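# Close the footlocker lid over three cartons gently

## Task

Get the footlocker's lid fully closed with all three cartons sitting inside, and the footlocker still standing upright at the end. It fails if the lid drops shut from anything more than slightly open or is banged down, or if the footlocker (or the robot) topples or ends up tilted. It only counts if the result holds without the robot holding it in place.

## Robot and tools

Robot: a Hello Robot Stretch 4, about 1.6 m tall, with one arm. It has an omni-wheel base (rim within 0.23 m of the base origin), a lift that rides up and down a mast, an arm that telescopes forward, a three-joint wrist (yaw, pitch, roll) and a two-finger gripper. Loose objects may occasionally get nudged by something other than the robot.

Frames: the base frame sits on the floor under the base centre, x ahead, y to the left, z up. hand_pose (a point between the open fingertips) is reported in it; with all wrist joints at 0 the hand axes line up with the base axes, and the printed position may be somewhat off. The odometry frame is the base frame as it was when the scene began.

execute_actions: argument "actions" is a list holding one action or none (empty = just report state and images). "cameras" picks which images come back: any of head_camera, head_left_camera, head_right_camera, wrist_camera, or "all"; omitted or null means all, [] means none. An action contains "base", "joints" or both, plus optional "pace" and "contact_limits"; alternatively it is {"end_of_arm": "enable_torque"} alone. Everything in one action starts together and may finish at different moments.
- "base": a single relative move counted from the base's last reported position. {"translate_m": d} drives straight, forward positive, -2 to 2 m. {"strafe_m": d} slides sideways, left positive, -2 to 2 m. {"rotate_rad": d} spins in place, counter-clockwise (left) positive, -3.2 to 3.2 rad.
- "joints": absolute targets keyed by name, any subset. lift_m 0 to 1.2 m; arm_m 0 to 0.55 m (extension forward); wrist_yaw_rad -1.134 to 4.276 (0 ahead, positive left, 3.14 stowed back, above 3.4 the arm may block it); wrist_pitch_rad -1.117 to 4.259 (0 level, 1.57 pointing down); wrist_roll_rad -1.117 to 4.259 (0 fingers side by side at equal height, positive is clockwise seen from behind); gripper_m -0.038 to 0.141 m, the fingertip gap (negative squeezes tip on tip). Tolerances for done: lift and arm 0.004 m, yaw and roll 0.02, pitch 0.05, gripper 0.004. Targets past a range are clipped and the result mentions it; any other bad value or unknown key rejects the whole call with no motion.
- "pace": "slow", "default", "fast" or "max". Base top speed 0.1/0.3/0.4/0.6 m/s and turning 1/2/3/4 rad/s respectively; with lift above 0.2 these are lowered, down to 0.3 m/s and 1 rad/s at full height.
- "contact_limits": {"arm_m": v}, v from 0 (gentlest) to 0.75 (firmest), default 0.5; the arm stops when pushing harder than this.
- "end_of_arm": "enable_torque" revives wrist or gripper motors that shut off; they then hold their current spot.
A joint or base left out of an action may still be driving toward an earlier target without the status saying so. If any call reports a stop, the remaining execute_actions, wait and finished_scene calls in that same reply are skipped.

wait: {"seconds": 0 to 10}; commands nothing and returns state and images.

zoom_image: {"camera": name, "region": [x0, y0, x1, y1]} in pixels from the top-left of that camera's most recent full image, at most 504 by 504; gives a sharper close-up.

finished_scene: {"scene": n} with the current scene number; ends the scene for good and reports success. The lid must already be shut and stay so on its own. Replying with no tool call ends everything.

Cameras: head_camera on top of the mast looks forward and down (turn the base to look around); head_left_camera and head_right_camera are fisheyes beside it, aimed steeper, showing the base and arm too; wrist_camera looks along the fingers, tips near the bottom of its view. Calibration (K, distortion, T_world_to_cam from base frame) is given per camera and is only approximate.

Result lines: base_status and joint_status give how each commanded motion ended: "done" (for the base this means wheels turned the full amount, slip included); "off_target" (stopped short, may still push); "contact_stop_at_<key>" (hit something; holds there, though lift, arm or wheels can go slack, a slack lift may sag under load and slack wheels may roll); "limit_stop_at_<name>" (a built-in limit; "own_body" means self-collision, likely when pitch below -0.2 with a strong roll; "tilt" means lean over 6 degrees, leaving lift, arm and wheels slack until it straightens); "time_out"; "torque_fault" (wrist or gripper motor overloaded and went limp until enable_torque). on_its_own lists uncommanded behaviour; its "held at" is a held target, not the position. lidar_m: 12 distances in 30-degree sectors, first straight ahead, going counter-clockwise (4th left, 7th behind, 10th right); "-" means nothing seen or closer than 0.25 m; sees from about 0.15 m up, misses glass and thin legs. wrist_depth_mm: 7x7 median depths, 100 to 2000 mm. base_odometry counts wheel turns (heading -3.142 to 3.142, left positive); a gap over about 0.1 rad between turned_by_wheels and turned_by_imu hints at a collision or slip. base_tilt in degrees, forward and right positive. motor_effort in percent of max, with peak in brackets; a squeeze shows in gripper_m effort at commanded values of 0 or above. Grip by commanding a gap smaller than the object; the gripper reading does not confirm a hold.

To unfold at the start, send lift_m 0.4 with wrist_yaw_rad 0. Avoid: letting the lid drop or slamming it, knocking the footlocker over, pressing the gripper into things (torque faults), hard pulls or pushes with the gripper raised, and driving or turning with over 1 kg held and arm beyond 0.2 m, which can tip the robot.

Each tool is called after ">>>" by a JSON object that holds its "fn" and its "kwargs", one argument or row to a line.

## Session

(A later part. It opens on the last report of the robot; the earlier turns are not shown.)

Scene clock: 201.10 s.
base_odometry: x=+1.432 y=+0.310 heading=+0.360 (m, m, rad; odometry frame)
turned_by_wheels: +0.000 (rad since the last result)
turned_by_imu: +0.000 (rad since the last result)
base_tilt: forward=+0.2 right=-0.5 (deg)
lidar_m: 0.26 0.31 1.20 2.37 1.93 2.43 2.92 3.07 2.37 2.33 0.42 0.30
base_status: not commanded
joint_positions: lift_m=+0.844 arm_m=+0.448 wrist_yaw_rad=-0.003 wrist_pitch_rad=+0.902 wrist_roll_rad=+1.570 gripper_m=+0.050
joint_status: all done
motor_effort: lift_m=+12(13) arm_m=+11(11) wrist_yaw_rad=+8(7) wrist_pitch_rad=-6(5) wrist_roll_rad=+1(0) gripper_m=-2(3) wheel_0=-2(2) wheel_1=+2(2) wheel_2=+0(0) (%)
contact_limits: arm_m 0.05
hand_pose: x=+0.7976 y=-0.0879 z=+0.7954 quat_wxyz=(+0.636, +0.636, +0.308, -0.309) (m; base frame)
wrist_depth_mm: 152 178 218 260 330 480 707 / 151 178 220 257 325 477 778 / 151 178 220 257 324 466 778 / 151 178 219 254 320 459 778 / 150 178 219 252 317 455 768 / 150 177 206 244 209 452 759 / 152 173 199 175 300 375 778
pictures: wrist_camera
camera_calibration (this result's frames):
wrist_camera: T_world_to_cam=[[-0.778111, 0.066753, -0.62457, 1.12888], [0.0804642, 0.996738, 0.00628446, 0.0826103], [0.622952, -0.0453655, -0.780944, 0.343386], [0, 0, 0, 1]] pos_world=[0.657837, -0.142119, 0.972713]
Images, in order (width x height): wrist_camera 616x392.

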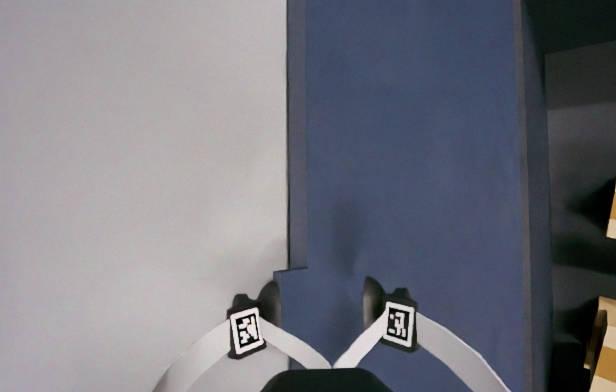

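>>> {"fn": "execute_actions", "kwargs": {
  "actions": [
    {"joints":{"lift_m":0.832},"pace":"slow"}
  ],
  "cameras": ["wrist_camera"]
}}

Scene clock: 204.10 s.
base_odometry: x=+1.432 y=+0.310 heading=+0.360 (m, m, rad; odometry frame)
turned_by_wheels: -0.001 (rad since the last result)
turned_by_imu: +0.005 (rad since the last result)
base_tilt: forward=+0.2 right=-0.4 (deg)
lidar_m: 0.28 0.29 1.22 2.37 1.94 2.45 2.89 3.08 2.43 2.33 0.42 0.27
base_status: not commanded
joint_positions: lift_m=+0.832 arm_m=+0.448 wrist_yaw_rad=-0.003 wrist_pitch_rad=+0.903 wrist_roll_rad=+1.570 gripper_m=+0.050
joint_status: all done
motor_effort: lift_m=+14(15) arm_m=+9(11) wrist_yaw_rad=+8(22) wrist_pitch_rad=-9(8) wrist_roll_rad=+0(0) gripper_m=+0(2) wheel_0=-1(2) wheel_1=+0(2) wheel_2=-5(5) (%)
hand_pose: x=+0.7977 y=-0.0879 z=+0.7840 quat_wxyz=(+0.636, +0.636, +0.308, -0.309) (m; base frame)
wrist_depth_mm: 152 178 220 238 297 466 707 / 151 179 220 236 294 459 778 / 151 178 220 235 293 449 768 / 151 179 220 235 291 445 788 / 151 178 220 241 289 439 759 / 151 179 207 214 209 436 759 / 152 174 200 173 271 351 741
pictures: wrist_camera
camera_calibration (this result's frames):
wrist_camera: T_world_to_cam=[[-0.778726, 0.0674908, -0.623724, 1.12173], [0.081176, 0.996679, 0.00649774, 0.0819957], [0.622091, -0.0455714, -0.781618, 0.335686], [0, 0, 0, 1]] pos_world=[0.658036, -0.142132, 0.961493]
Images, in order (width x height): wrist_camera 616x392.

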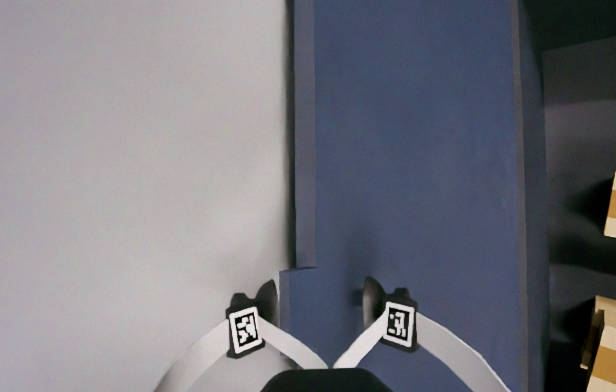

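>>> {"fn": "execute_actions", "kwargs": {
  "actions": [
    {"joints":{"lift_m":0.828,"gripper_m":0.025,"arm_m":0.44},"pace":"slow"}
  ],
  "cameras": ["wrist_camera"]
}}

Scene clock: 208.97 s.
base_odometry: x=+1.432 y=+0.310 heading=+0.360 (m, m, rad; odometry frame)
turned_by_wheels: +0.000 (rad since the last result)
turned_by_imu: +0.000 (rad since the last result)
base_tilt: forward=+0.3 right=-0.3 (deg)
lidar_m: 0.28 0.31 1.23 2.37 1.89 2.44 2.89 3.09 2.38 2.33 0.45 0.30
base_status: not commanded
joint_positions: lift_m=+0.828 arm_m=+0.441 wrist_yaw_rad=+0.000 wrist_pitch_rad=+0.902 wrist_roll_rad=+1.570 gripper_m=+0.025
joint_status: all done
motor_effort: lift_m=+14(15) arm_m=-7(7) wrist_yaw_rad=+1(9) wrist_pitch_rad=-4(9) wrist_roll_rad=+0(0) gripper_m=-8(6) wheel_0=-1(1) wheel_1=+0(0) wheel_2=-5(5) (%)
hand_pose: x=+0.7911 y=-0.0874 z=+0.7802 quat_wxyz=(+0.637, +0.636, +0.308, -0.308) (m; base frame)
wrist_depth_mm: 158 185 227 229 293 469 707 / 157 185 229 229 289 466 768 / 157 185 228 236 286 455 768 / 157 185 229 235 285 452 768 / 157 185 229 233 282 442 759 / 156 186 214 208 208 439 778 / 158 180 187 202 264 351 778
pictures: wrist_camera
camera_calibration (this result's frames):
wrist_camera: T_world_to_cam=[[-0.778085, 0.0652506, -0.624761, 1.11425], [0.0783003, 0.996908, 0.00660186, 0.0842622], [0.62326, -0.0437822, -0.780788, 0.335458], [0, 0, 0, 1]] pos_world=[0.651308, -0.14202, 0.957508]
Images, in order (width x height): wrist_camera 616x392.

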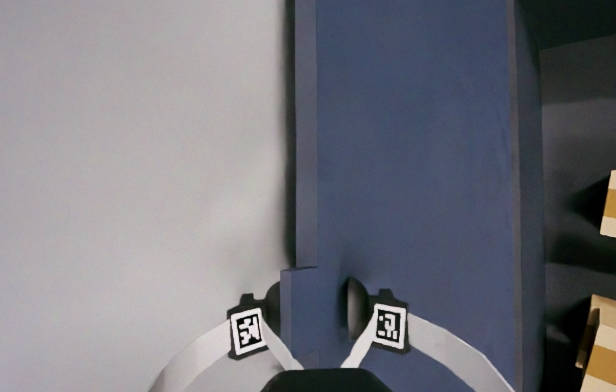

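>>> {"fn": "execute_actions", "kwargs": {
  "actions": [
    {"joints":{"lift_m":0.828,"arm_m":0.39},"pace":"slow"}
  ],
  "cameras": ["wrist_camera"]
}}

Scene clock: 218.63 s.
base_odometry: x=+1.432 y=+0.310 heading=+0.360 (m, m, rad; odometry frame)
turned_by_wheels: +0.000 (rad since the last result)
turned_by_imu: +0.000 (rad since the last result)
base_tilt: forward=+0.2 right=-0.4 (deg)
lidar_m: 0.29 0.30 1.25 2.37 1.92 2.43 2.91 3.06 2.43 2.32 0.42 0.29
base_status: not commanded
joint_positions: lift_m=+0.828 arm_m=+0.391 wrist_yaw_rad=+0.000 wrist_pitch_rad=+0.902 wrist_roll_rad=+1.570 gripper_m=+0.025
joint_status: all done
motor_effort: lift_m=+14(15) arm_m=-6(8) wrist_yaw_rad=+0(0) wrist_pitch_rad=-6(5) wrist_roll_rad=-1(1) gripper_m=-3(8) wheel_0=-1(1) wheel_1=+0(0) wheel_2=-5(5) (%)
hand_pose: x=+0.7411 y=-0.0874 z=+0.7802 quat_wxyz=(+0.637, +0.636, +0.308, -0.308) (m; base frame)
wrist_depth_mm: 202 235 290 233 322 621 707 / 200 235 293 231 317 603 778 / 200 236 293 229 314 597 788 / 201 238 293 228 312 585 788 / 200 236 293 226 309 574 768 / 200 236 274 208 208 580 750 / 203 231 264 198 274 539 580
pictures: wrist_camera
camera_calibration (this result's frames):
wrist_camera: T_world_to_cam=[[-0.778098, 0.0650861, -0.624762, 1.07535], [0.0780896, 0.996924, 0.00660183, 0.088296], [0.62327, -0.0436505, -0.780788, 0.366617], [0, 0, 0, 1]] pos_world=[0.601335, -0.142012, 0.957507]
Images, in order (width x height): wrist_camera 616x392.

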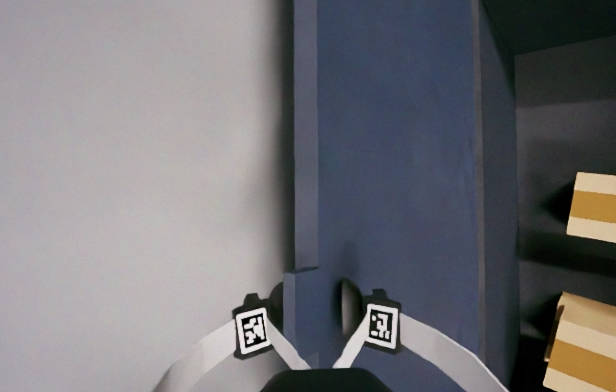

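Working. Continue, tightening gradually.

>>> {"fn": "execute_actions", "kwargs": {
  "actions": [
    {"joints":{"lift_m":0.818,"arm_m":0.31,"gripper_m":0.012},"pace":"slow"}
  ],
  "cameras": ["wrist_camera"]
}}

Scene clock: 222.60 s.
base_odometry: x=+1.432 y=+0.310 heading=+0.360 (m, m, rad; odometry frame)
turned_by_wheels: +0.000 (rad since the last result)
turned_by_imu: +0.000 (rad since the last result)
base_tilt: forward=+0.1 right=-0.3 (deg)
lidar_m: 0.28 0.30 1.21 2.36 1.91 2.45 2.90 3.07 2.41 2.34 0.43 0.28
base_status: not commanded
joint_positions: lift_m=+0.818 arm_m=+0.311 wrist_yaw_rad=+0.000 wrist_pitch_rad=+0.903 wrist_roll_rad=+1.570 gripper_m=+0.012
joint_status: all done
motor_effort: lift_m=+15(15) arm_m=-7(7) wrist_yaw_rad=-1(1) wrist_pitch_rad=-7(8) wrist_roll_rad=+0(1) gripper_m=-9(7) wheel_0=-1(2) wheel_1=+0(0) wheel_2=-5(5) (%)
hand_pose: x=+0.6608 y=-0.0874 z=+0.7699 quat_wxyz=(+0.636, +0.636, +0.309, -0.308) (m; base frame)
wrist_depth_mm: 272 320 394 258 436 715 707 / 270 319 397 254 427 854 768 / 272 320 394 253 424 831 778 / 271 320 397 251 415 842 676 / 272 320 397 249 410 820 750 / 273 320 373 206 218 809 741 / 273 310 181 189 303 609 574
pictures: wrist_camera
camera_calibration (this result's frames):
wrist_camera: T_world_to_cam=[[-0.778898, 0.0649655, -0.623776, 1.0062], [0.0779436, 0.996937, 0.0065028, 0.0947809], [0.622288, -0.0435543, -0.781576, 0.409901], [0, 0, 0, 1]] pos_world=[0.521266, -0.142006, 0.947398]
Images, in order (width x height): wrist_camera 616x392.

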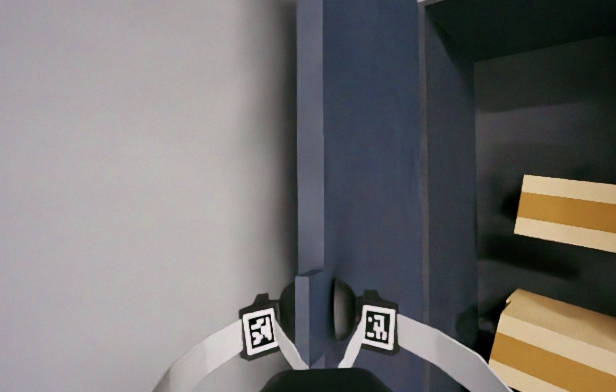

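>>> {"fn": "execute_actions", "kwargs": {
  "actions": [
    {"joints":{"lift_m":0.79,"arm_m":0.225,"gripper_m":0.003},"pace":"slow"}
  ],
  "cameras": ["wrist_camera"]
}}

Scene clock: 226.77 s.
base_odometry: x=+1.432 y=+0.310 heading=+0.360 (m, m, rad; odometry frame)
turned_by_wheels: +0.000 (rad since the last result)
turned_by_imu: +0.000 (rad since the last result)
base_tilt: forward=+0.1 right=-0.3 (deg)
lidar_m: 0.28 0.30 1.19 2.38 1.94 2.42 2.90 3.08 2.41 2.32 0.42 0.30
base_status: not commanded
joint_positions: lift_m=+0.790 arm_m=+0.226 wrist_yaw_rad=+0.000 wrist_pitch_rad=+0.906 wrist_roll_rad=+1.570 gripper_m=+0.003
joint_status: all done
motor_effort: lift_m=+17(17) arm_m=-7(7) wrist_yaw_rad=+0(3) wrist_pitch_rad=-16(16) wrist_roll_rad=+1(0) gripper_m=-11(15) wheel_0=-1(1) wheel_1=+0(0) wheel_2=-5(5) (%)
hand_pose: x=+0.5752 y=-0.0874 z=+0.7413 quat_wxyz=(+0.636, +0.636, +0.310, -0.309) (m; base frame)
wrist_depth_mm: 349 410 500 320 676 707 707 / 347 407 504 314 750 854 750 / 347 410 508 304 741 842 741 / 347 410 512 300 732 750 741 / 345 413 504 293 732 831 741 / 345 410 492 205 442 707 715 / 349 399 180 191 640 574 559
pictures: wrist_camera
camera_calibration (this result's frames):
wrist_camera: T_world_to_cam=[[-0.780572, 0.0651852, -0.621658, 0.92109], [0.0782421, 0.996915, 0.00629042, 0.101672], [0.62015, -0.0437297, -0.783263, 0.443229], [0, 0, 0, 1]] pos_world=[0.436154, -0.142017, 0.919129]
Images, in order (width x height): wrist_camera 616x392.

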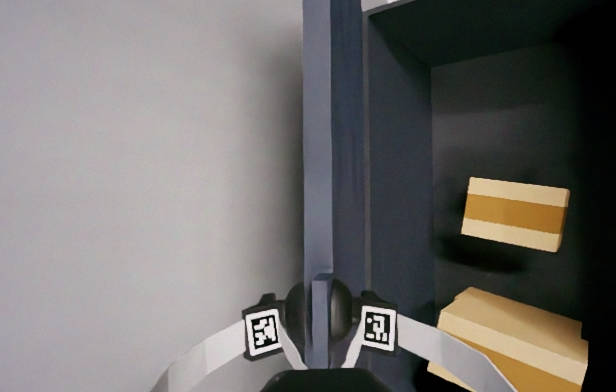

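>>> {"fn": "execute_actions", "kwargs": {
  "actions": [
    {"joints":{"lift_m":0.747,"arm_m":0.148,"gripper_m":0.0},"pace":"slow"}
  ],
  "cameras": ["wrist_camera"]
}}

Scene clock: 231.53 s.
base_odometry: x=+1.432 y=+0.310 heading=+0.360 (m, m, rad; odometry frame)
turned_by_wheels: +0.000 (rad since the last result)
turned_by_imu: +0.000 (rad since the last result)
base_tilt: forward=+0.2 right=-0.5 (deg)
lidar_m: 0.28 0.29 1.21 2.38 1.92 2.39 2.90 3.08 2.42 2.32 0.40 0.29
base_status: not commanded
joint_positions: lift_m=+0.747 arm_m=+0.149 wrist_yaw_rad=+0.001 wrist_pitch_rad=+0.904 wrist_roll_rad=+1.570 gripper_m=+0.000
joint_status: all done
motor_effort: lift_m=+18(19) arm_m=-8(9) wrist_yaw_rad=-2(6) wrist_pitch_rad=-11(16) wrist_roll_rad=+0(0) gripper_m=-14(13) wheel_0=-1(1) wheel_1=+0(0) wheel_2=-5(5) (%)
hand_pose: x=+0.4987 y=-0.0873 z=+0.6985 quat_wxyz=(+0.636, +0.636, +0.309, -0.309) (m; base frame)
wrist_depth_mm: 413 492 603 707 715 699 699 / 413 492 597 715 866 809 715 / 415 488 597 715 866 809 715 / 413 492 603 707 866 732 715 / 413 492 609 699 854 759 715 / 415 488 585 202 654 759 715 / 415 473 180 195 615 539 715
pictures: wrist_camera
camera_calibration (this result's frames):
wrist_camera: T_world_to_cam=[[-0.779612, 0.0647483, -0.622906, 0.835156], [0.0776304, 0.996961, 0.00646968, 0.107986], [0.621432, -0.0433126, -0.78227, 0.455809], [0, 0, 0, 1]] pos_world=[0.359461, -0.141991, 0.87609]
Images, in order (width x height): wrist_camera 616x392.

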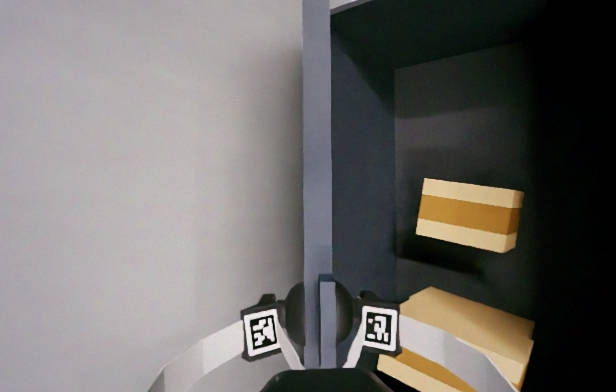

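>>> {"fn": "execute_actions", "kwargs": {
  "actions": [
    {"joints":{"lift_m":0.708,"arm_m":0.101,"wrist_pitch_rad":0.82},"pace":"slow"}
  ],
  "cameras": []
}}

>>> {"fn": "execute_actions", "kwargs": {
  "actions": [
    {"joints":{"lift_m":0.664,"arm_m":0.054,"wrist_pitch_rad":0.74},"pace":"slow"}
  ],
  "cameras": ["wrist_camera"]
}}

Scene clock: 251.90 s.
base_odometry: x=+1.432 y=+0.310 heading=+0.360 (m, m, rad; odometry frame)
turned_by_wheels: +0.000 (rad since the last result)
turned_by_imu: +0.000 (rad since the last result)
base_tilt: forward=+0.2 right=-0.5 (deg)
lidar_m: 0.28 0.31 1.23 2.37 1.93 2.42 2.90 3.11 2.41 2.33 0.44 0.31
base_status: not commanded
joint_positions: lift_m=+0.708 arm_m=+0.102 wrist_yaw_rad=+0.001 wrist_pitch_rad=+0.825 wrist_roll_rad=+1.570 gripper_m=+0.000
joint_status: all done
motor_effort: lift_m=+18(18) arm_m=-8(8) wrist_yaw_rad=-2(6) wrist_pitch_rad=-12(20) wrist_roll_rad=-1(1) gripper_m=-14(14) wheel_0=-1(2) wheel_1=+0(0) wheel_2=-5(5) (%)
hand_pose: x=+0.4693 y=-0.0873 z=+0.6744 quat_wxyz=(+0.648, +0.648, +0.284, -0.283) (m; base frame)
wrist_depth_mm: 445 508 621 715 715 707 683 / 439 512 634 715 854 788 691 / 442 508 627 707 854 788 691 / 439 517 621 715 854 691 691 / 439 512 621 707 854 750 683 / 439 517 609 203 654 732 683 / 445 500 180 200 603 517 683
pictures: none
No camera images: the call's "cameras" was empty. Leave "cameras" out to get every camera's image.

Scene clock: 253.57 s.
base_odometry: x=+1.432 y=+0.310 heading=+0.360 (m, m, rad; odometry frame)
turned_by_wheels: +0.000 (rad since the last result)
turned_by_imu: +0.000 (rad since the last result)
base_tilt: forward=+0.2 right=-0.4 (deg)
lidar_m: 0.28 0.31 1.22 2.36 1.94 2.43 2.90 3.08 2.42 2.32 0.42 0.31
base_status: not commanded
joint_positions: lift_m=+0.664 arm_m=+0.056 wrist_yaw_rad=+0.001 wrist_pitch_rad=+0.745 wrist_roll_rad=+1.570 gripper_m=+0.000
joint_status: all done
motor_effort: lift_m=+18(18) arm_m=-8(9) wrist_yaw_rad=-3(6) wrist_pitch_rad=-13(21) wrist_roll_rad=+0(0) gripper_m=-13(13) wheel_0=-1(1) wheel_1=+0(0) wheel_2=-5(5) (%)
hand_pose: x=+0.4386 y=-0.0872 z=+0.6466 quat_wxyz=(+0.659, +0.658, +0.258, -0.257) (m; base frame)
wrist_depth_mm: 473 535 640 715 715 715 668 / 469 539 640 715 854 768 668 / 469 544 647 707 854 768 676 / 469 544 634 707 809 661 654 / 473 539 640 715 842 741 668 / 469 544 627 206 654 723 668 / 473 525 180 202 585 508 647
pictures: wrist_camera
camera_calibration (this result's frames):
wrist_camera: T_world_to_cam=[[-0.670948, 0.0646322, -0.738683, 0.783146], [0.0753185, 0.996982, 0.0188204, 0.105936], [0.73767, -0.043009, -0.673791, 0.331589], [0, 0, 0, 1]] pos_world=[0.272868, -0.141972, 0.799924]
Images, in order (width x height): wrist_camera 616x392.

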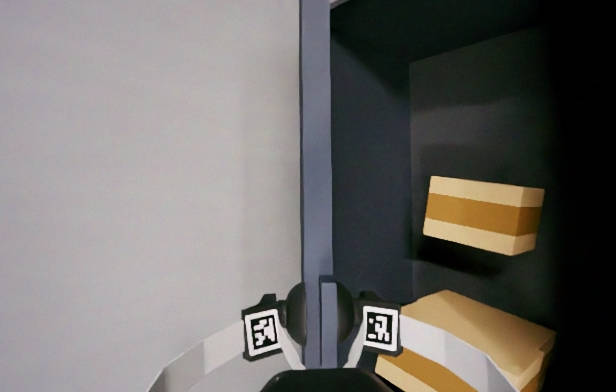

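>>> {"fn": "execute_actions", "kwargs": {
  "actions": [
    {"joints":{"lift_m":0.613,"arm_m":0.01,"wrist_pitch_rad":0.65},"pace":"slow"}
  ],
  "cameras": []
}}

>>> {"fn": "execute_actions", "kwargs": {
  "actions": [
    {"base":{"translate_m":-0.04},"joints":{"lift_m":0.549,"wrist_pitch_rad":0.55},"pace":"slow"}
  ],
  "cameras": ["wrist_camera"]
}}

Scene clock: 260.90 s.
base_odometry: x=+1.432 y=+0.310 heading=+0.360 (m, m, rad; odometry frame)
turned_by_wheels: +0.000 (rad since the last result)
turned_by_imu: +0.000 (rad since the last result)
base_tilt: forward=+0.2 right=-0.3 (deg)
lidar_m: 0.29 0.28 1.21 2.38 1.93 2.42 2.91 3.07 2.38 2.33 0.43 0.33
base_status: not commanded
joint_positions: lift_m=+0.613 arm_m=+0.012 wrist_yaw_rad=+0.001 wrist_pitch_rad=+0.656 wrist_roll_rad=+1.570 gripper_m=+0.000
joint_status: all done
motor_effort: lift_m=+18(17) arm_m=-8(10) wrist_yaw_rad=-4(6) wrist_pitch_rad=-13(22) wrist_roll_rad=-1(0) gripper_m=-12(14) wheel_0=-2(1) wheel_1=+0(0) wheel_2=-5(5) (%)
hand_pose: x=+0.4112 y=-0.0872 z=+0.6154 quat_wxyz=(+0.670, +0.669, +0.228, -0.227) (m; base frame)
wrist_depth_mm: 504 564 654 715 715 723 647 / 500 564 654 723 809 750 640 / 496 559 654 707 809 750 634 / 500 564 647 715 778 647 627 / 500 564 647 707 798 691 627 / 500 569 634 208 640 699 647 / 508 549 180 202 564 484 615
pictures: none
No camera images: the call's "cameras" was empty. Leave "cameras" out to get every camera's image.

Scene clock: 262.47 s.
base_odometry: x=+1.395 y=+0.296 heading=+0.360 (m, m, rad; odometry frame)
turned_by_wheels: +0.000 (rad since the last result)
turned_by_imu: +0.000 (rad since the last result)
base_tilt: forward=+0.2 right=-0.3 (deg)
lidar_m: 0.33 0.34 1.25 2.37 1.87 2.44 2.84 3.05 2.40 2.33 0.48 0.36
base_status: done
joint_positions: lift_m=+0.549 arm_m=+0.011 wrist_yaw_rad=+0.001 wrist_pitch_rad=+0.556 wrist_roll_rad=+1.570 gripper_m=+0.000
joint_status: all done
motor_effort: lift_m=+18(18) arm_m=-5(8) wrist_yaw_rad=-3(6) wrist_pitch_rad=-17(25) wrist_roll_rad=-2(0) gripper_m=-12(13) wheel_0=-6(6) wheel_1=-5(6) wheel_2=+8(6) (%)
hand_pose: x=+0.4269 y=-0.0872 z=+0.5750 quat_wxyz=(+0.680, +0.680, +0.194, -0.194) (m; base frame)
wrist_depth_mm: 530 585 668 668 715 691 621 / 530 585 668 715 778 723 609 / 530 585 668 715 768 732 615 / 530 591 668 707 778 621 585 / 530 585 654 699 759 668 597 / 521 591 647 207 634 691 615 / 530 574 180 200 535 151 564
pictures: wrist_camera
camera_calibration (this result's frames):
wrist_camera: T_world_to_cam=[[-0.520068, 0.0647565, -0.851666, 0.722985], [0.0703581, 0.996981, 0.0328415, 0.102168], [0.851222, -0.0428418, -0.523054, 0.156781], [0, 0, 0, 1]] pos_world=[0.235358, -0.141961, 0.694391]
Images, in order (width x height): wrist_camera 616x392.

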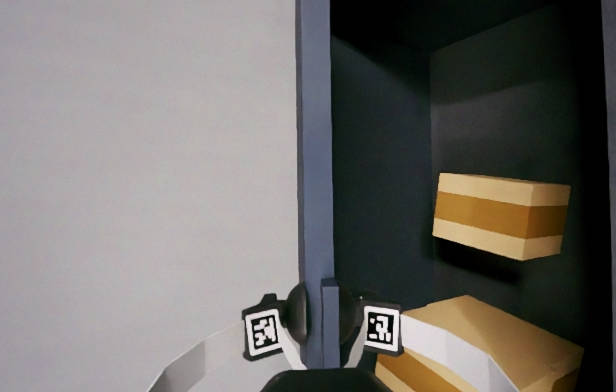

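>>> {"fn": "execute_actions", "kwargs": {
  "actions": [
    {"base":{"translate_m":-0.038},"joints":{"lift_m":0.481,"wrist_pitch_rad":0.45},"pace":"slow"}
  ],
  "cameras": []
}}

>>> {"fn": "execute_actions", "kwargs": {
  "actions": [
    {"base":{"translate_m":-0.03},"joints":{"lift_m":0.409,"wrist_pitch_rad":0.35},"pace":"slow"}
  ],
  "cameras": []
}}

>>> {"fn": "execute_actions", "kwargs": {
  "actions": [
    {"base":{"translate_m":-0.024},"joints":{"lift_m":0.335,"wrist_pitch_rad":0.25},"pace":"slow"}
  ],
  "cameras": ["wrist_camera","head_camera"]
}}

Scene clock: 267.70 s.
base_odometry: x=+1.360 y=+0.283 heading=+0.359 (m, m, rad; odometry frame)
turned_by_wheels: +0.000 (rad since the last result)
turned_by_imu: +0.000 (rad since the last result)
base_tilt: forward=+0.3 right=-0.3 (deg)
lidar_m: 0.35 0.38 1.33 2.38 1.88 2.43 2.81 2.99 2.40 2.33 0.53 0.38
base_status: done
joint_positions: lift_m=+0.481 arm_m=+0.011 wrist_yaw_rad=+0.001 wrist_pitch_rad=+0.456 wrist_roll_rad=+1.570 gripper_m=+0.000
joint_status: all done
motor_effort: lift_m=+18(16) arm_m=-5(4) wrist_yaw_rad=-3(5) wrist_pitch_rad=-17(26) wrist_roll_rad=-1(1) gripper_m=-13(12) wheel_0=-5(8) wheel_1=-6(7) wheel_2=+8(11) (%)
hand_pose: x=+0.4409 y=-0.0871 z=+0.5322 quat_wxyz=(+0.689, +0.689, +0.160, -0.159) (m; base frame)
wrist_depth_mm: 569 615 683 668 715 668 597 / 564 615 691 691 759 707 597 / 564 621 676 683 741 707 603 / 564 615 683 676 750 597 535 / 564 615 676 634 741 640 569 / 569 615 668 208 621 668 603 / 564 609 180 202 504 151 521
pictures: none
No camera images: the call's "cameras" was empty. Leave "cameras" out to get every camera's image.

Scene clock: 269.17 s.
base_odometry: x=+1.332 y=+0.273 heading=+0.359 (m, m, rad; odometry frame)
turned_by_wheels: +0.000 (rad since the last result)
turned_by_imu: +0.000 (rad since the last result)
base_tilt: forward=+0.2 right=-0.5 (deg)
lidar_m: 0.37 0.41 1.38 2.37 1.86 2.42 2.79 2.95 2.40 2.33 0.58 0.42
base_status: done
joint_positions: lift_m=+0.409 arm_m=+0.011 wrist_yaw_rad=+0.000 wrist_pitch_rad=+0.356 wrist_roll_rad=+1.570 gripper_m=+0.000
joint_status: all done
motor_effort: lift_m=+16(18) arm_m=-5(4) wrist_yaw_rad=-1(4) wrist_pitch_rad=-17(27) wrist_roll_rad=+0(1) gripper_m=-11(15) wheel_0=-4(6) wheel_1=-5(6) wheel_2=+6(9) (%)
hand_pose: x=+0.4522 y=-0.0873 z=+0.4868 quat_wxyz=(+0.696, +0.696, +0.125, -0.125) (m; base frame)
wrist_depth_mm: 597 634 691 668 723 661 252 / 597 640 699 683 732 676 251 / 597 640 691 379 732 691 251 / 597 634 691 402 723 564 250 / 597 640 691 445 723 585 249 / 597 634 683 207 615 640 239 / 603 640 179 191 480 449 248
pictures: none
No camera images: the call's "cameras" was empty. Leave "cameras" out to get every camera's image.

Scene clock: 270.67 s.
base_odometry: x=+1.310 y=+0.264 heading=+0.359 (m, m, rad; odometry frame)
turned_by_wheels: +0.000 (rad since the last result)
turned_by_imu: +0.000 (rad since the last result)
base_tilt: forward=+0.2 right=-0.5 (deg)
lidar_m: 0.41 0.45 1.40 2.37 1.82 2.45 2.74 2.88 2.39 2.34 0.61 0.44
base_status: done
joint_positions: lift_m=+0.335 arm_m=+0.011 wrist_yaw_rad=+0.000 wrist_pitch_rad=+0.258 wrist_roll_rad=+1.570 gripper_m=+0.000
joint_status: all done
motor_effort: lift_m=+16(16) arm_m=-5(5) wrist_yaw_rad=+0(4) wrist_pitch_rad=-20(29) wrist_roll_rad=-1(1) gripper_m=-11(14) wheel_0=-3(8) wheel_1=-5(8) wheel_2=+5(11) (%)
hand_pose: x=+0.4607 y=-0.0874 z=+0.4399 quat_wxyz=(+0.701, +0.701, +0.091, -0.091) (m; base frame)
wrist_depth_mm: 627 661 707 661 707 241 252 / 634 668 707 317 723 240 251 / 640 668 707 330 707 239 248 / 634 668 707 353 707 238 248 / 634 668 715 377 699 238 247 / 634 676 715 201 202 239 246 / 634 661 177 193 455 155 243
pictures: head_camera, wrist_camera
camera_calibration (this result's frames):
wrist_camera: T_world_to_cam=[[-0.246819, 0.0653437, -0.966856, 0.550354], [0.0587286, 0.996899, 0.0523819, 0.101272], [0.96728, -0.0438533, -0.249891, -0.1164], [0, 0, 0, 1]] pos_world=[0.242481, -0.142025, 0.497721]
Images, in order (width x height): head_camera 420x560, wrist_camera 616x392.

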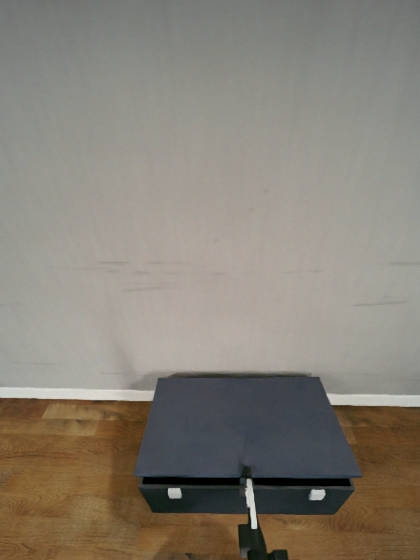

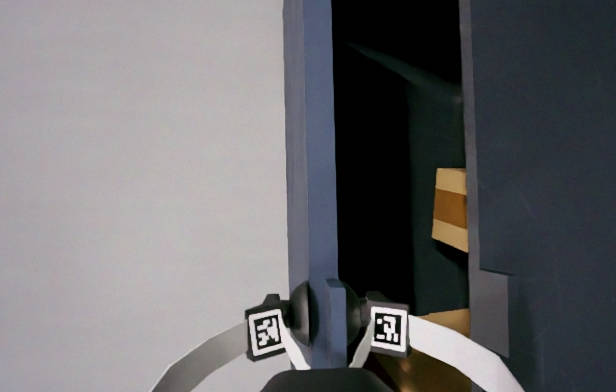

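>>> {"fn": "execute_actions", "kwargs": {
  "actions": [
    {"base":{"translate_m":-0.022},"joints":{"lift_m":0.232,"wrist_pitch_rad":0.05},"pace":"slow"}
  ],
  "cameras": ["wrist_camera","head_left_camera"]
}}

Scene clock: 282.17 s.
base_odometry: x=+1.289 y=+0.257 heading=+0.359 (m, m, rad; odometry frame)
turned_by_wheels: +0.000 (rad since the last result)
turned_by_imu: +0.000 (rad since the last result)
base_tilt: forward=+0.2 right=-0.5 (deg)
lidar_m: 0.44 0.46 1.44 2.39 1.85 2.42 2.72 2.92 2.41 2.34 0.65 0.46
base_status: done
joint_positions: lift_m=+0.232 arm_m=+0.011 wrist_yaw_rad=-0.001 wrist_pitch_rad=+0.059 wrist_roll_rad=+1.570 gripper_m=+0.000
joint_status: all done
on_its_own: wrist_pitch_rad is at rest, and its effort (-25) is outside its rest range (-23 to +23)
motor_effort: lift_m=+16(17) arm_m=-5(5) wrist_yaw_rad=+2(4) wrist_pitch_rad=-25(31) wrist_roll_rad=+0(1) gripper_m=-10(11) wheel_0=-2(9) wheel_1=-5(7) wheel_2=+3(10) (%)
hand_pose: x=+0.4697 y=-0.0876 z=+0.3935 quat_wxyz=(+0.707, +0.707, +0.020, -0.021) (m; base frame)
wrist_depth_mm: 707 732 732 676 224 226 230 / 715 723 732 668 225 226 229 / 699 723 732 676 228 225 229 / 715 723 732 668 668 224 228 / 715 723 732 661 668 224 226 / 723 723 732 203 198 224 226 / 715 723 176 195 197 154 224
pictures: head_left_camera, wrist_camera
camera_calibration (this result's frames):
wrist_camera: T_world_to_cam=[[-0.0506034, 0.0653605, -0.996578, 0.427264], [0.0478818, 0.996868, 0.0629482, 0.104305], [0.99757, -0.0445326, -0.0535744, -0.22821], [0, 0, 0, 1]] pos_world=[0.244282, -0.142067, 0.40701]
Images, in order (width x height): head_left_camera 420x672, wrist_camera 616x392.

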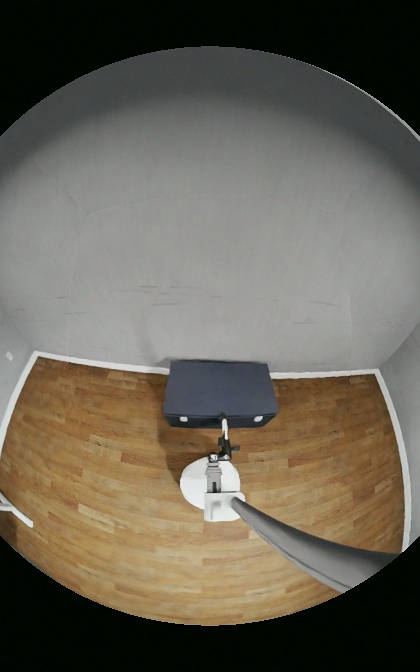

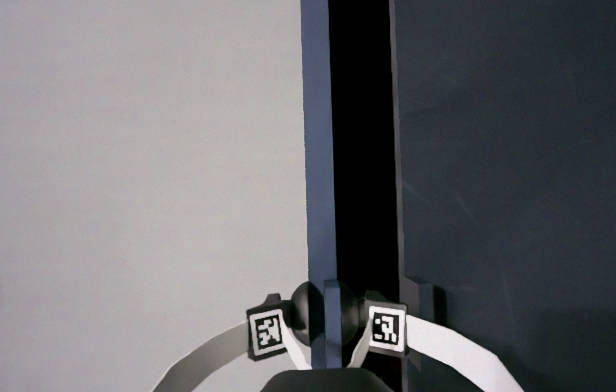

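>>> {"fn": "zoom_image", "kwargs": {
  "camera": "wrist_camera",
  "region": [240, 250, 470, 392]
}}

Region (240, 250, 470, 392) of wrist_camera's 616x392 image, scaled by 2.191; it fills the top 311 rows of this view, and the rest is white.

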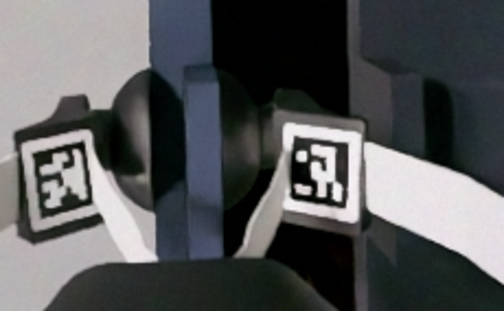

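>>> {"fn": "execute_actions", "kwargs": {
  "actions": [
    {"base":{"translate_m":-0.012},"joints":{"gripper_m":0.02},"pace":"slow"}
  ],
  "cameras": ["wrist_camera"]
}}

Scene clock: 300.37 s.
base_odometry: x=+1.278 y=+0.252 heading=+0.358 (m, m, rad; odometry frame)
turned_by_wheels: +0.000 (rad since the last result)
turned_by_imu: +0.000 (rad since the last result)
base_tilt: forward=+0.3 right=-0.4 (deg)
lidar_m: 0.44 0.48 1.47 2.38 1.81 2.44 2.73 2.90 2.38 2.33 0.66 0.46
base_status: done
joint_positions: lift_m=+0.232 arm_m=+0.011 wrist_yaw_rad=+0.001 wrist_pitch_rad=+0.058 wrist_roll_rad=+1.570 gripper_m=+0.020
joint_status: all done
motor_effort: lift_m=+16(16) arm_m=-4(4) wrist_yaw_rad=-2(3) wrist_pitch_rad=-21(24) wrist_roll_rad=+0(0) gripper_m=-7(14) wheel_0=-5(5) wheel_1=-5(9) wheel_2=+6(13) (%)
hand_pose: x=+0.4698 y=-0.0871 z=+0.3937 quat_wxyz=(+0.707, +0.707, +0.021, -0.020) (m; base frame)
wrist_depth_mm: 732 732 759 691 236 237 241 / 723 723 759 683 235 237 240 / 723 741 750 676 235 236 239 / 732 732 750 741 234 236 239 / 723 732 750 759 237 235 238 / 723 741 741 207 209 234 237 / 732 732 179 206 229 231 237
pictures: wrist_camera
camera_calibration (this result's frames):
wrist_camera: T_world_to_cam=[[-0.0499941, 0.0652704, -0.996614, 0.427156], [0.0460519, 0.996952, 0.0629823, 0.104624], [0.997687, -0.0427472, -0.0528475, -0.22853], [0, 0, 0, 1]] pos_world=[0.244539, -0.141955, 0.407043]
Images, in order (width x height): wrist_camera 616x392.

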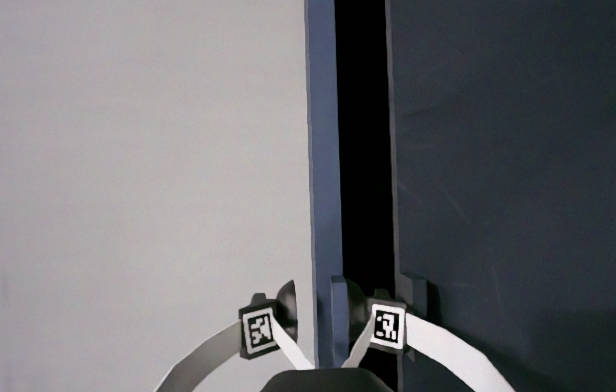

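>>> {"fn": "execute_actions", "kwargs": {
  "actions": [
    {"base":{"translate_m":-0.012},"pace":"slow"}
  ],
  "cameras": []
}}

>>> {"fn": "execute_actions", "kwargs": {
  "actions": [
    {"joints":{"lift_m":0.222},"pace":"slow"}
  ],
  "cameras": ["wrist_camera"]
}}

Scene clock: 304.33 s.
base_odometry: x=+1.267 y=+0.248 heading=+0.358 (m, m, rad; odometry frame)
turned_by_wheels: +0.000 (rad since the last result)
turned_by_imu: +0.000 (rad since the last result)
base_tilt: forward=+0.2 right=-0.4 (deg)
lidar_m: 0.45 0.47 1.46 2.38 1.80 2.42 2.70 2.90 2.42 2.33 1.40 0.47
base_status: done
joint_positions: lift_m=+0.232 arm_m=+0.011 wrist_yaw_rad=+0.001 wrist_pitch_rad=+0.058 wrist_roll_rad=+1.570 gripper_m=+0.020
joint_status: not commanded
motor_effort: lift_m=+16(16) arm_m=-5(5) wrist_yaw_rad=-2(2) wrist_pitch_rad=-20(22) wrist_roll_rad=+0(1) gripper_m=-8(9) wheel_0=-4(5) wheel_1=-6(7) wheel_2=+7(9) (%)
hand_pose: x=+0.4698 y=-0.0871 z=+0.3937 quat_wxyz=(+0.707, +0.707, +0.021, -0.020) (m; base frame)
wrist_depth_mm: 732 741 759 699 248 250 254 / 732 732 759 691 247 249 254 / 732 741 759 699 245 249 251 / 732 750 768 759 244 248 251 / 750 750 759 768 245 246 250 / 741 750 759 218 208 247 250 / 741 750 178 213 242 244 249
pictures: none
No camera images: the call's "cameras" was empty. Leave "cameras" out to get every camera's image.

Scene clock: 305.07 s.
base_odometry: x=+1.267 y=+0.248 heading=+0.358 (m, m, rad; odometry frame)
turned_by_wheels: +0.000 (rad since the last result)
turned_by_imu: +0.000 (rad since the last result)
base_tilt: forward=+0.4 right=-0.4 (deg)
lidar_m: 0.45 0.49 1.50 2.38 1.80 2.43 2.72 2.90 2.41 2.33 1.35 0.48
base_status: not commanded
joint_positions: lift_m=+0.222 arm_m=+0.011 wrist_yaw_rad=+0.001 wrist_pitch_rad=+0.057 wrist_roll_rad=+1.570 gripper_m=+0.020
joint_status: all done
motor_effort: lift_m=+15(15) arm_m=-5(4) wrist_yaw_rad=-1(2) wrist_pitch_rad=-20(22) wrist_roll_rad=+0(1) gripper_m=-5(8) wheel_0=-4(4) wheel_1=-6(6) wheel_2=+7(7) (%)
hand_pose: x=+0.4698 y=-0.0873 z=+0.3840 quat_wxyz=(+0.707, +0.707, +0.020, -0.020) (m; base frame)
wrist_depth_mm: 732 741 759 691 246 251 253 / 732 750 750 691 245 250 253 / 732 759 750 691 245 248 252 / 741 759 768 683 245 249 252 / 723 741 759 683 244 247 251 / 732 750 750 218 208 245 249 / 741 750 178 208 239 243 249
pictures: wrist_camera
camera_calibration (this result's frames):
wrist_camera: T_world_to_cam=[[-0.0492053, 0.0652949, -0.996652, 0.417106], [0.0464801, 0.996929, 0.0630183, 0.105159], [0.997707, -0.0432237, -0.0520891, -0.229363], [0, 0, 0, 1]] pos_world=[0.244473, -0.141985, 0.397135]
Images, in order (width x height): wrist_camera 616x392.

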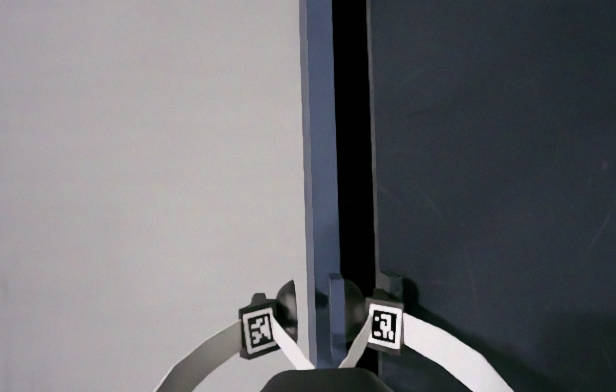

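>>> {"fn": "execute_actions", "kwargs": {
  "actions": [
    {"base":{"translate_m":-0.008},"joints":{"lift_m":0.214},"pace":"slow"}
  ],
  "cameras": ["wrist_camera"]
}}

Scene clock: 308.77 s.
base_odometry: x=+1.260 y=+0.246 heading=+0.358 (m, m, rad; odometry frame)
turned_by_wheels: +0.000 (rad since the last result)
turned_by_imu: +0.000 (rad since the last result)
base_tilt: forward=+0.1 right=-0.2 (deg)
lidar_m: 0.46 0.49 1.50 2.38 1.81 2.41 2.73 2.88 2.41 2.33 1.35 0.48
base_status: done
joint_positions: lift_m=+0.214 arm_m=+0.011 wrist_yaw_rad=+0.001 wrist_pitch_rad=+0.052 wrist_roll_rad=+1.570 gripper_m=+0.020
joint_status: all done
motor_effort: lift_m=+14(16) arm_m=-5(5) wrist_yaw_rad=-2(2) wrist_pitch_rad=-5(21) wrist_roll_rad=+0(1) gripper_m=-5(8) wheel_0=-4(5) wheel_1=-5(9) wheel_2=+7(9) (%)
hand_pose: x=+0.4699 y=-0.0872 z=+0.3775 quat_wxyz=(+0.707, +0.707, +0.019, -0.018) (m; base frame)
wrist_depth_mm: 750 759 768 699 254 257 260 / 750 750 768 691 252 257 259 / 750 759 768 691 252 254 258 / 750 759 768 699 250 255 258 / 750 759 768 699 250 253 257 / 750 759 768 217 246 253 255 / 750 759 179 187 247 251 254
pictures: wrist_camera
camera_calibration (this result's frames):
wrist_camera: T_world_to_cam=[[-0.0442575, 0.0652842, -0.996885, 0.408435], [0.0458602, 0.996943, 0.063252, 0.105677], [0.997967, -0.042918, -0.0471162, -0.231774], [0, 0, 0, 1]] pos_world=[0.244533, -0.141966, 0.389558]
Images, in order (width x height): wrist_camera 616x392.

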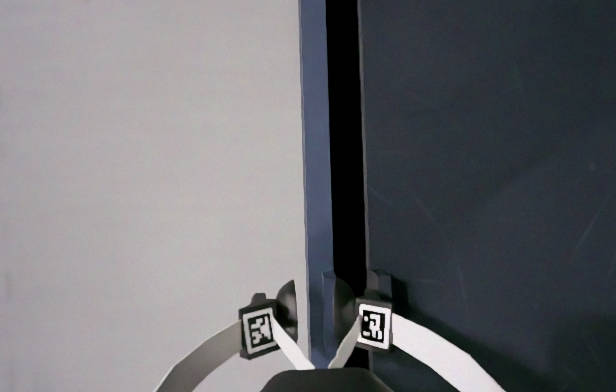

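>>> {"fn": "execute_actions", "kwargs": {
  "actions": [
    {"base":{"translate_m":-0.006},"pace":"slow"}
  ],
  "cameras": ["wrist_camera"]
}}

Scene clock: 311.97 s.
base_odometry: x=+1.255 y=+0.244 heading=+0.358 (m, m, rad; odometry frame)
turned_by_wheels: +0.000 (rad since the last result)
turned_by_imu: +0.000 (rad since the last result)
base_tilt: forward=+0.1 right=-0.4 (deg)
lidar_m: 0.46 0.46 1.50 2.36 1.82 2.43 2.71 2.88 2.41 2.30 1.39 0.52
base_status: done
joint_positions: lift_m=+0.214 arm_m=+0.011 wrist_yaw_rad=+0.001 wrist_pitch_rad=+0.058 wrist_roll_rad=+1.570 gripper_m=+0.020
joint_status: not commanded
motor_effort: lift_m=+17(17) arm_m=-4(4) wrist_yaw_rad=-1(2) wrist_pitch_rad=-22(31) wrist_roll_rad=+0(0) gripper_m=-7(8) wheel_0=-5(7) wheel_1=-4(6) wheel_2=+7(11) (%)
hand_pose: x=+0.4698 y=-0.0872 z=+0.3756 quat_wxyz=(+0.707, +0.707, +0.021, -0.020) (m; base frame)
wrist_depth_mm: 750 759 778 609 259 265 268 / 741 759 768 691 259 265 268 / 750 768 788 707 258 263 267 / 741 768 768 707 257 263 266 / 750 759 778 707 258 262 264 / 759 759 768 245 210 262 264 / 750 750 178 220 255 257 263
pictures: wrist_camera
camera_calibration (this result's frames):
wrist_camera: T_world_to_cam=[[-0.0501845, 0.0652907, -0.996604, 0.409183], [0.0464712, 0.996933, 0.0629722, 0.10569], [0.997658, -0.0431531, -0.0530647, -0.229394], [0, 0, 0, 1]] pos_world=[0.24448, -0.141981, 0.388965]
Images, in order (width x height): wrist_camera 616x392.

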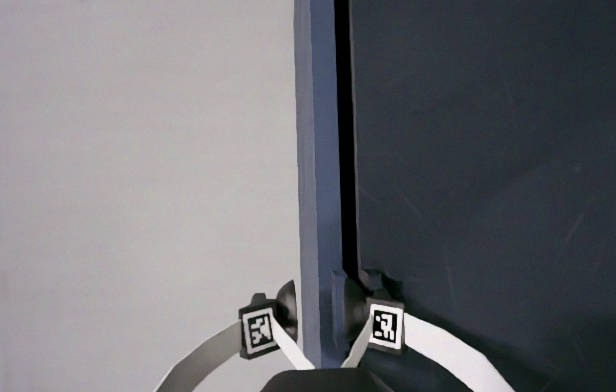

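Finger is clear of the catch and still carries the tab; 1 cm gap left. Lower.

>>> {"fn": "execute_actions", "kwargs": {
  "actions": [
    {"joints":{"lift_m":0.198},"pace":"slow"}
  ],
  "cameras": ["wrist_camera"]
}}

Scene clock: 314.73 s.
base_odometry: x=+1.255 y=+0.244 heading=+0.358 (m, m, rad; odometry frame)
turned_by_wheels: +0.000 (rad since the last result)
turned_by_imu: +0.000 (rad since the last result)
base_tilt: forward=+0.4 right=-0.4 (deg)
lidar_m: 0.47 0.48 1.51 2.38 1.85 2.45 2.72 2.89 2.42 2.32 1.36 0.51
base_status: not commanded
joint_positions: lift_m=+0.198 arm_m=+0.011 wrist_yaw_rad=+0.000 wrist_pitch_rad=+0.052 wrist_roll_rad=+1.570 gripper_m=+0.020
joint_status: all done
motor_effort: lift_m=+14(16) arm_m=-5(4) wrist_yaw_rad=+1(2) wrist_pitch_rad=-6(23) wrist_roll_rad=+0(0) gripper_m=-3(6) wheel_0=-5(5) wheel_1=-4(4) wheel_2=+6(6) (%)
hand_pose: x=+0.4698 y=-0.0875 z=+0.3616 quat_wxyz=(+0.707, +0.707, +0.018, -0.018) (m; base frame)
wrist_depth_mm: 759 750 778 345 259 264 268 / 741 759 768 415 258 262 265 / 759 768 768 500 256 262 263 / 750 759 778 615 257 259 263 / 750 759 768 691 255 259 262 / 750 750 768 229 255 259 260 / 750 768 177 187 253 257 260
pictures: wrist_camera
camera_calibration (this result's frames):
wrist_camera: T_world_to_cam=[[-0.0440539, 0.0653279, -0.996891, 0.392487], [0.0468346, 0.996898, 0.0632586, 0.106507], [0.997931, -0.0439022, -0.0469768, -0.232572], [0, 0, 0, 1]] pos_world=[0.244393, -0.142028, 0.373604]
Images, in order (width x height): wrist_camera 616x392.

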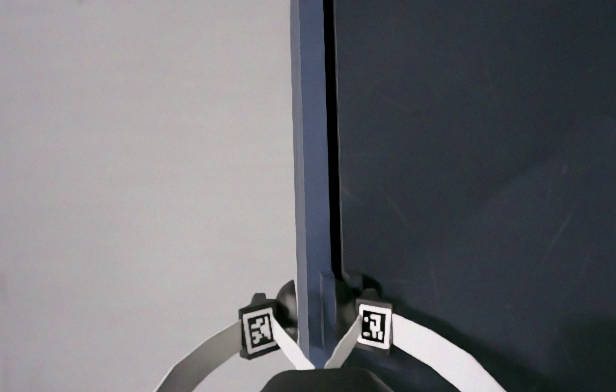

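>>> {"fn": "execute_actions", "kwargs": {
  "actions": [
    {"base":{"translate_m":-0.06},"pace":"slow"}
  ],
  "cameras": ["wrist_camera","head_camera"]
}}

Scene clock: 318.20 s.
base_odometry: x=+1.199 y=+0.223 heading=+0.358 (m, m, rad; odometry frame)
turned_by_wheels: +0.000 (rad since the last result)
turned_by_imu: +0.000 (rad since the last result)
base_tilt: forward=+0.2 right=-0.3 (deg)
lidar_m: 0.53 0.54 1.58 2.37 1.78 2.42 2.65 2.82 2.42 2.31 1.45 0.55
base_status: done
joint_positions: lift_m=+0.198 arm_m=+0.011 wrist_yaw_rad=+0.000 wrist_pitch_rad=+0.052 wrist_roll_rad=+1.570 gripper_m=+0.020
joint_status: not commanded
motor_effort: lift_m=+15(15) arm_m=-4(5) wrist_yaw_rad=+0(2) wrist_pitch_rad=-6(12) wrist_roll_rad=+0(1) gripper_m=-5(5) wheel_0=-6(11) wheel_1=-5(8) wheel_2=+6(10) (%)
hand_pose: x=+0.4699 y=-0.0873 z=+0.3614 quat_wxyz=(+0.707, +0.707, +0.019, -0.018) (m; base frame)
wrist_depth_mm: 809 809 842 319 322 327 334 / 798 820 831 317 320 327 329 / 809 820 842 324 319 325 329 / 809 820 842 343 319 324 329 / 809 831 842 364 317 320 325 / 798 831 820 291 315 320 327 / 809 831 178 178 314 317 325
pictures: head_camera, wrist_camera
camera_calibration (this result's frames):
wrist_camera: T_world_to_cam=[[-0.0445289, 0.0653099, -0.996871, 0.392471], [0.0464637, 0.996916, 0.0632374, 0.106589], [0.997927, -0.0435024, -0.0474261, -0.232406], [0, 0, 0, 1]] pos_world=[0.244448, -0.142003, 0.37348]
Images, in order (width x height): head_camera 420x560, wrist_camera 616x392.

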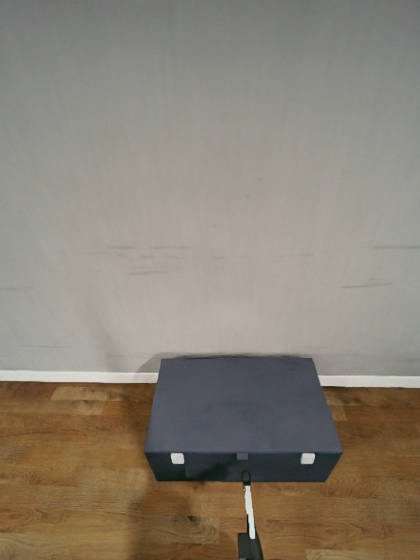

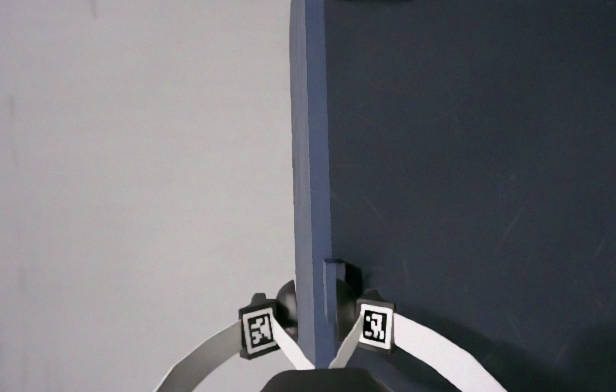

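Lid is shut.

>>> {"fn": "finished_scene", "kwargs": {
  "scene": 1
}}

The scene is finished: the task was done.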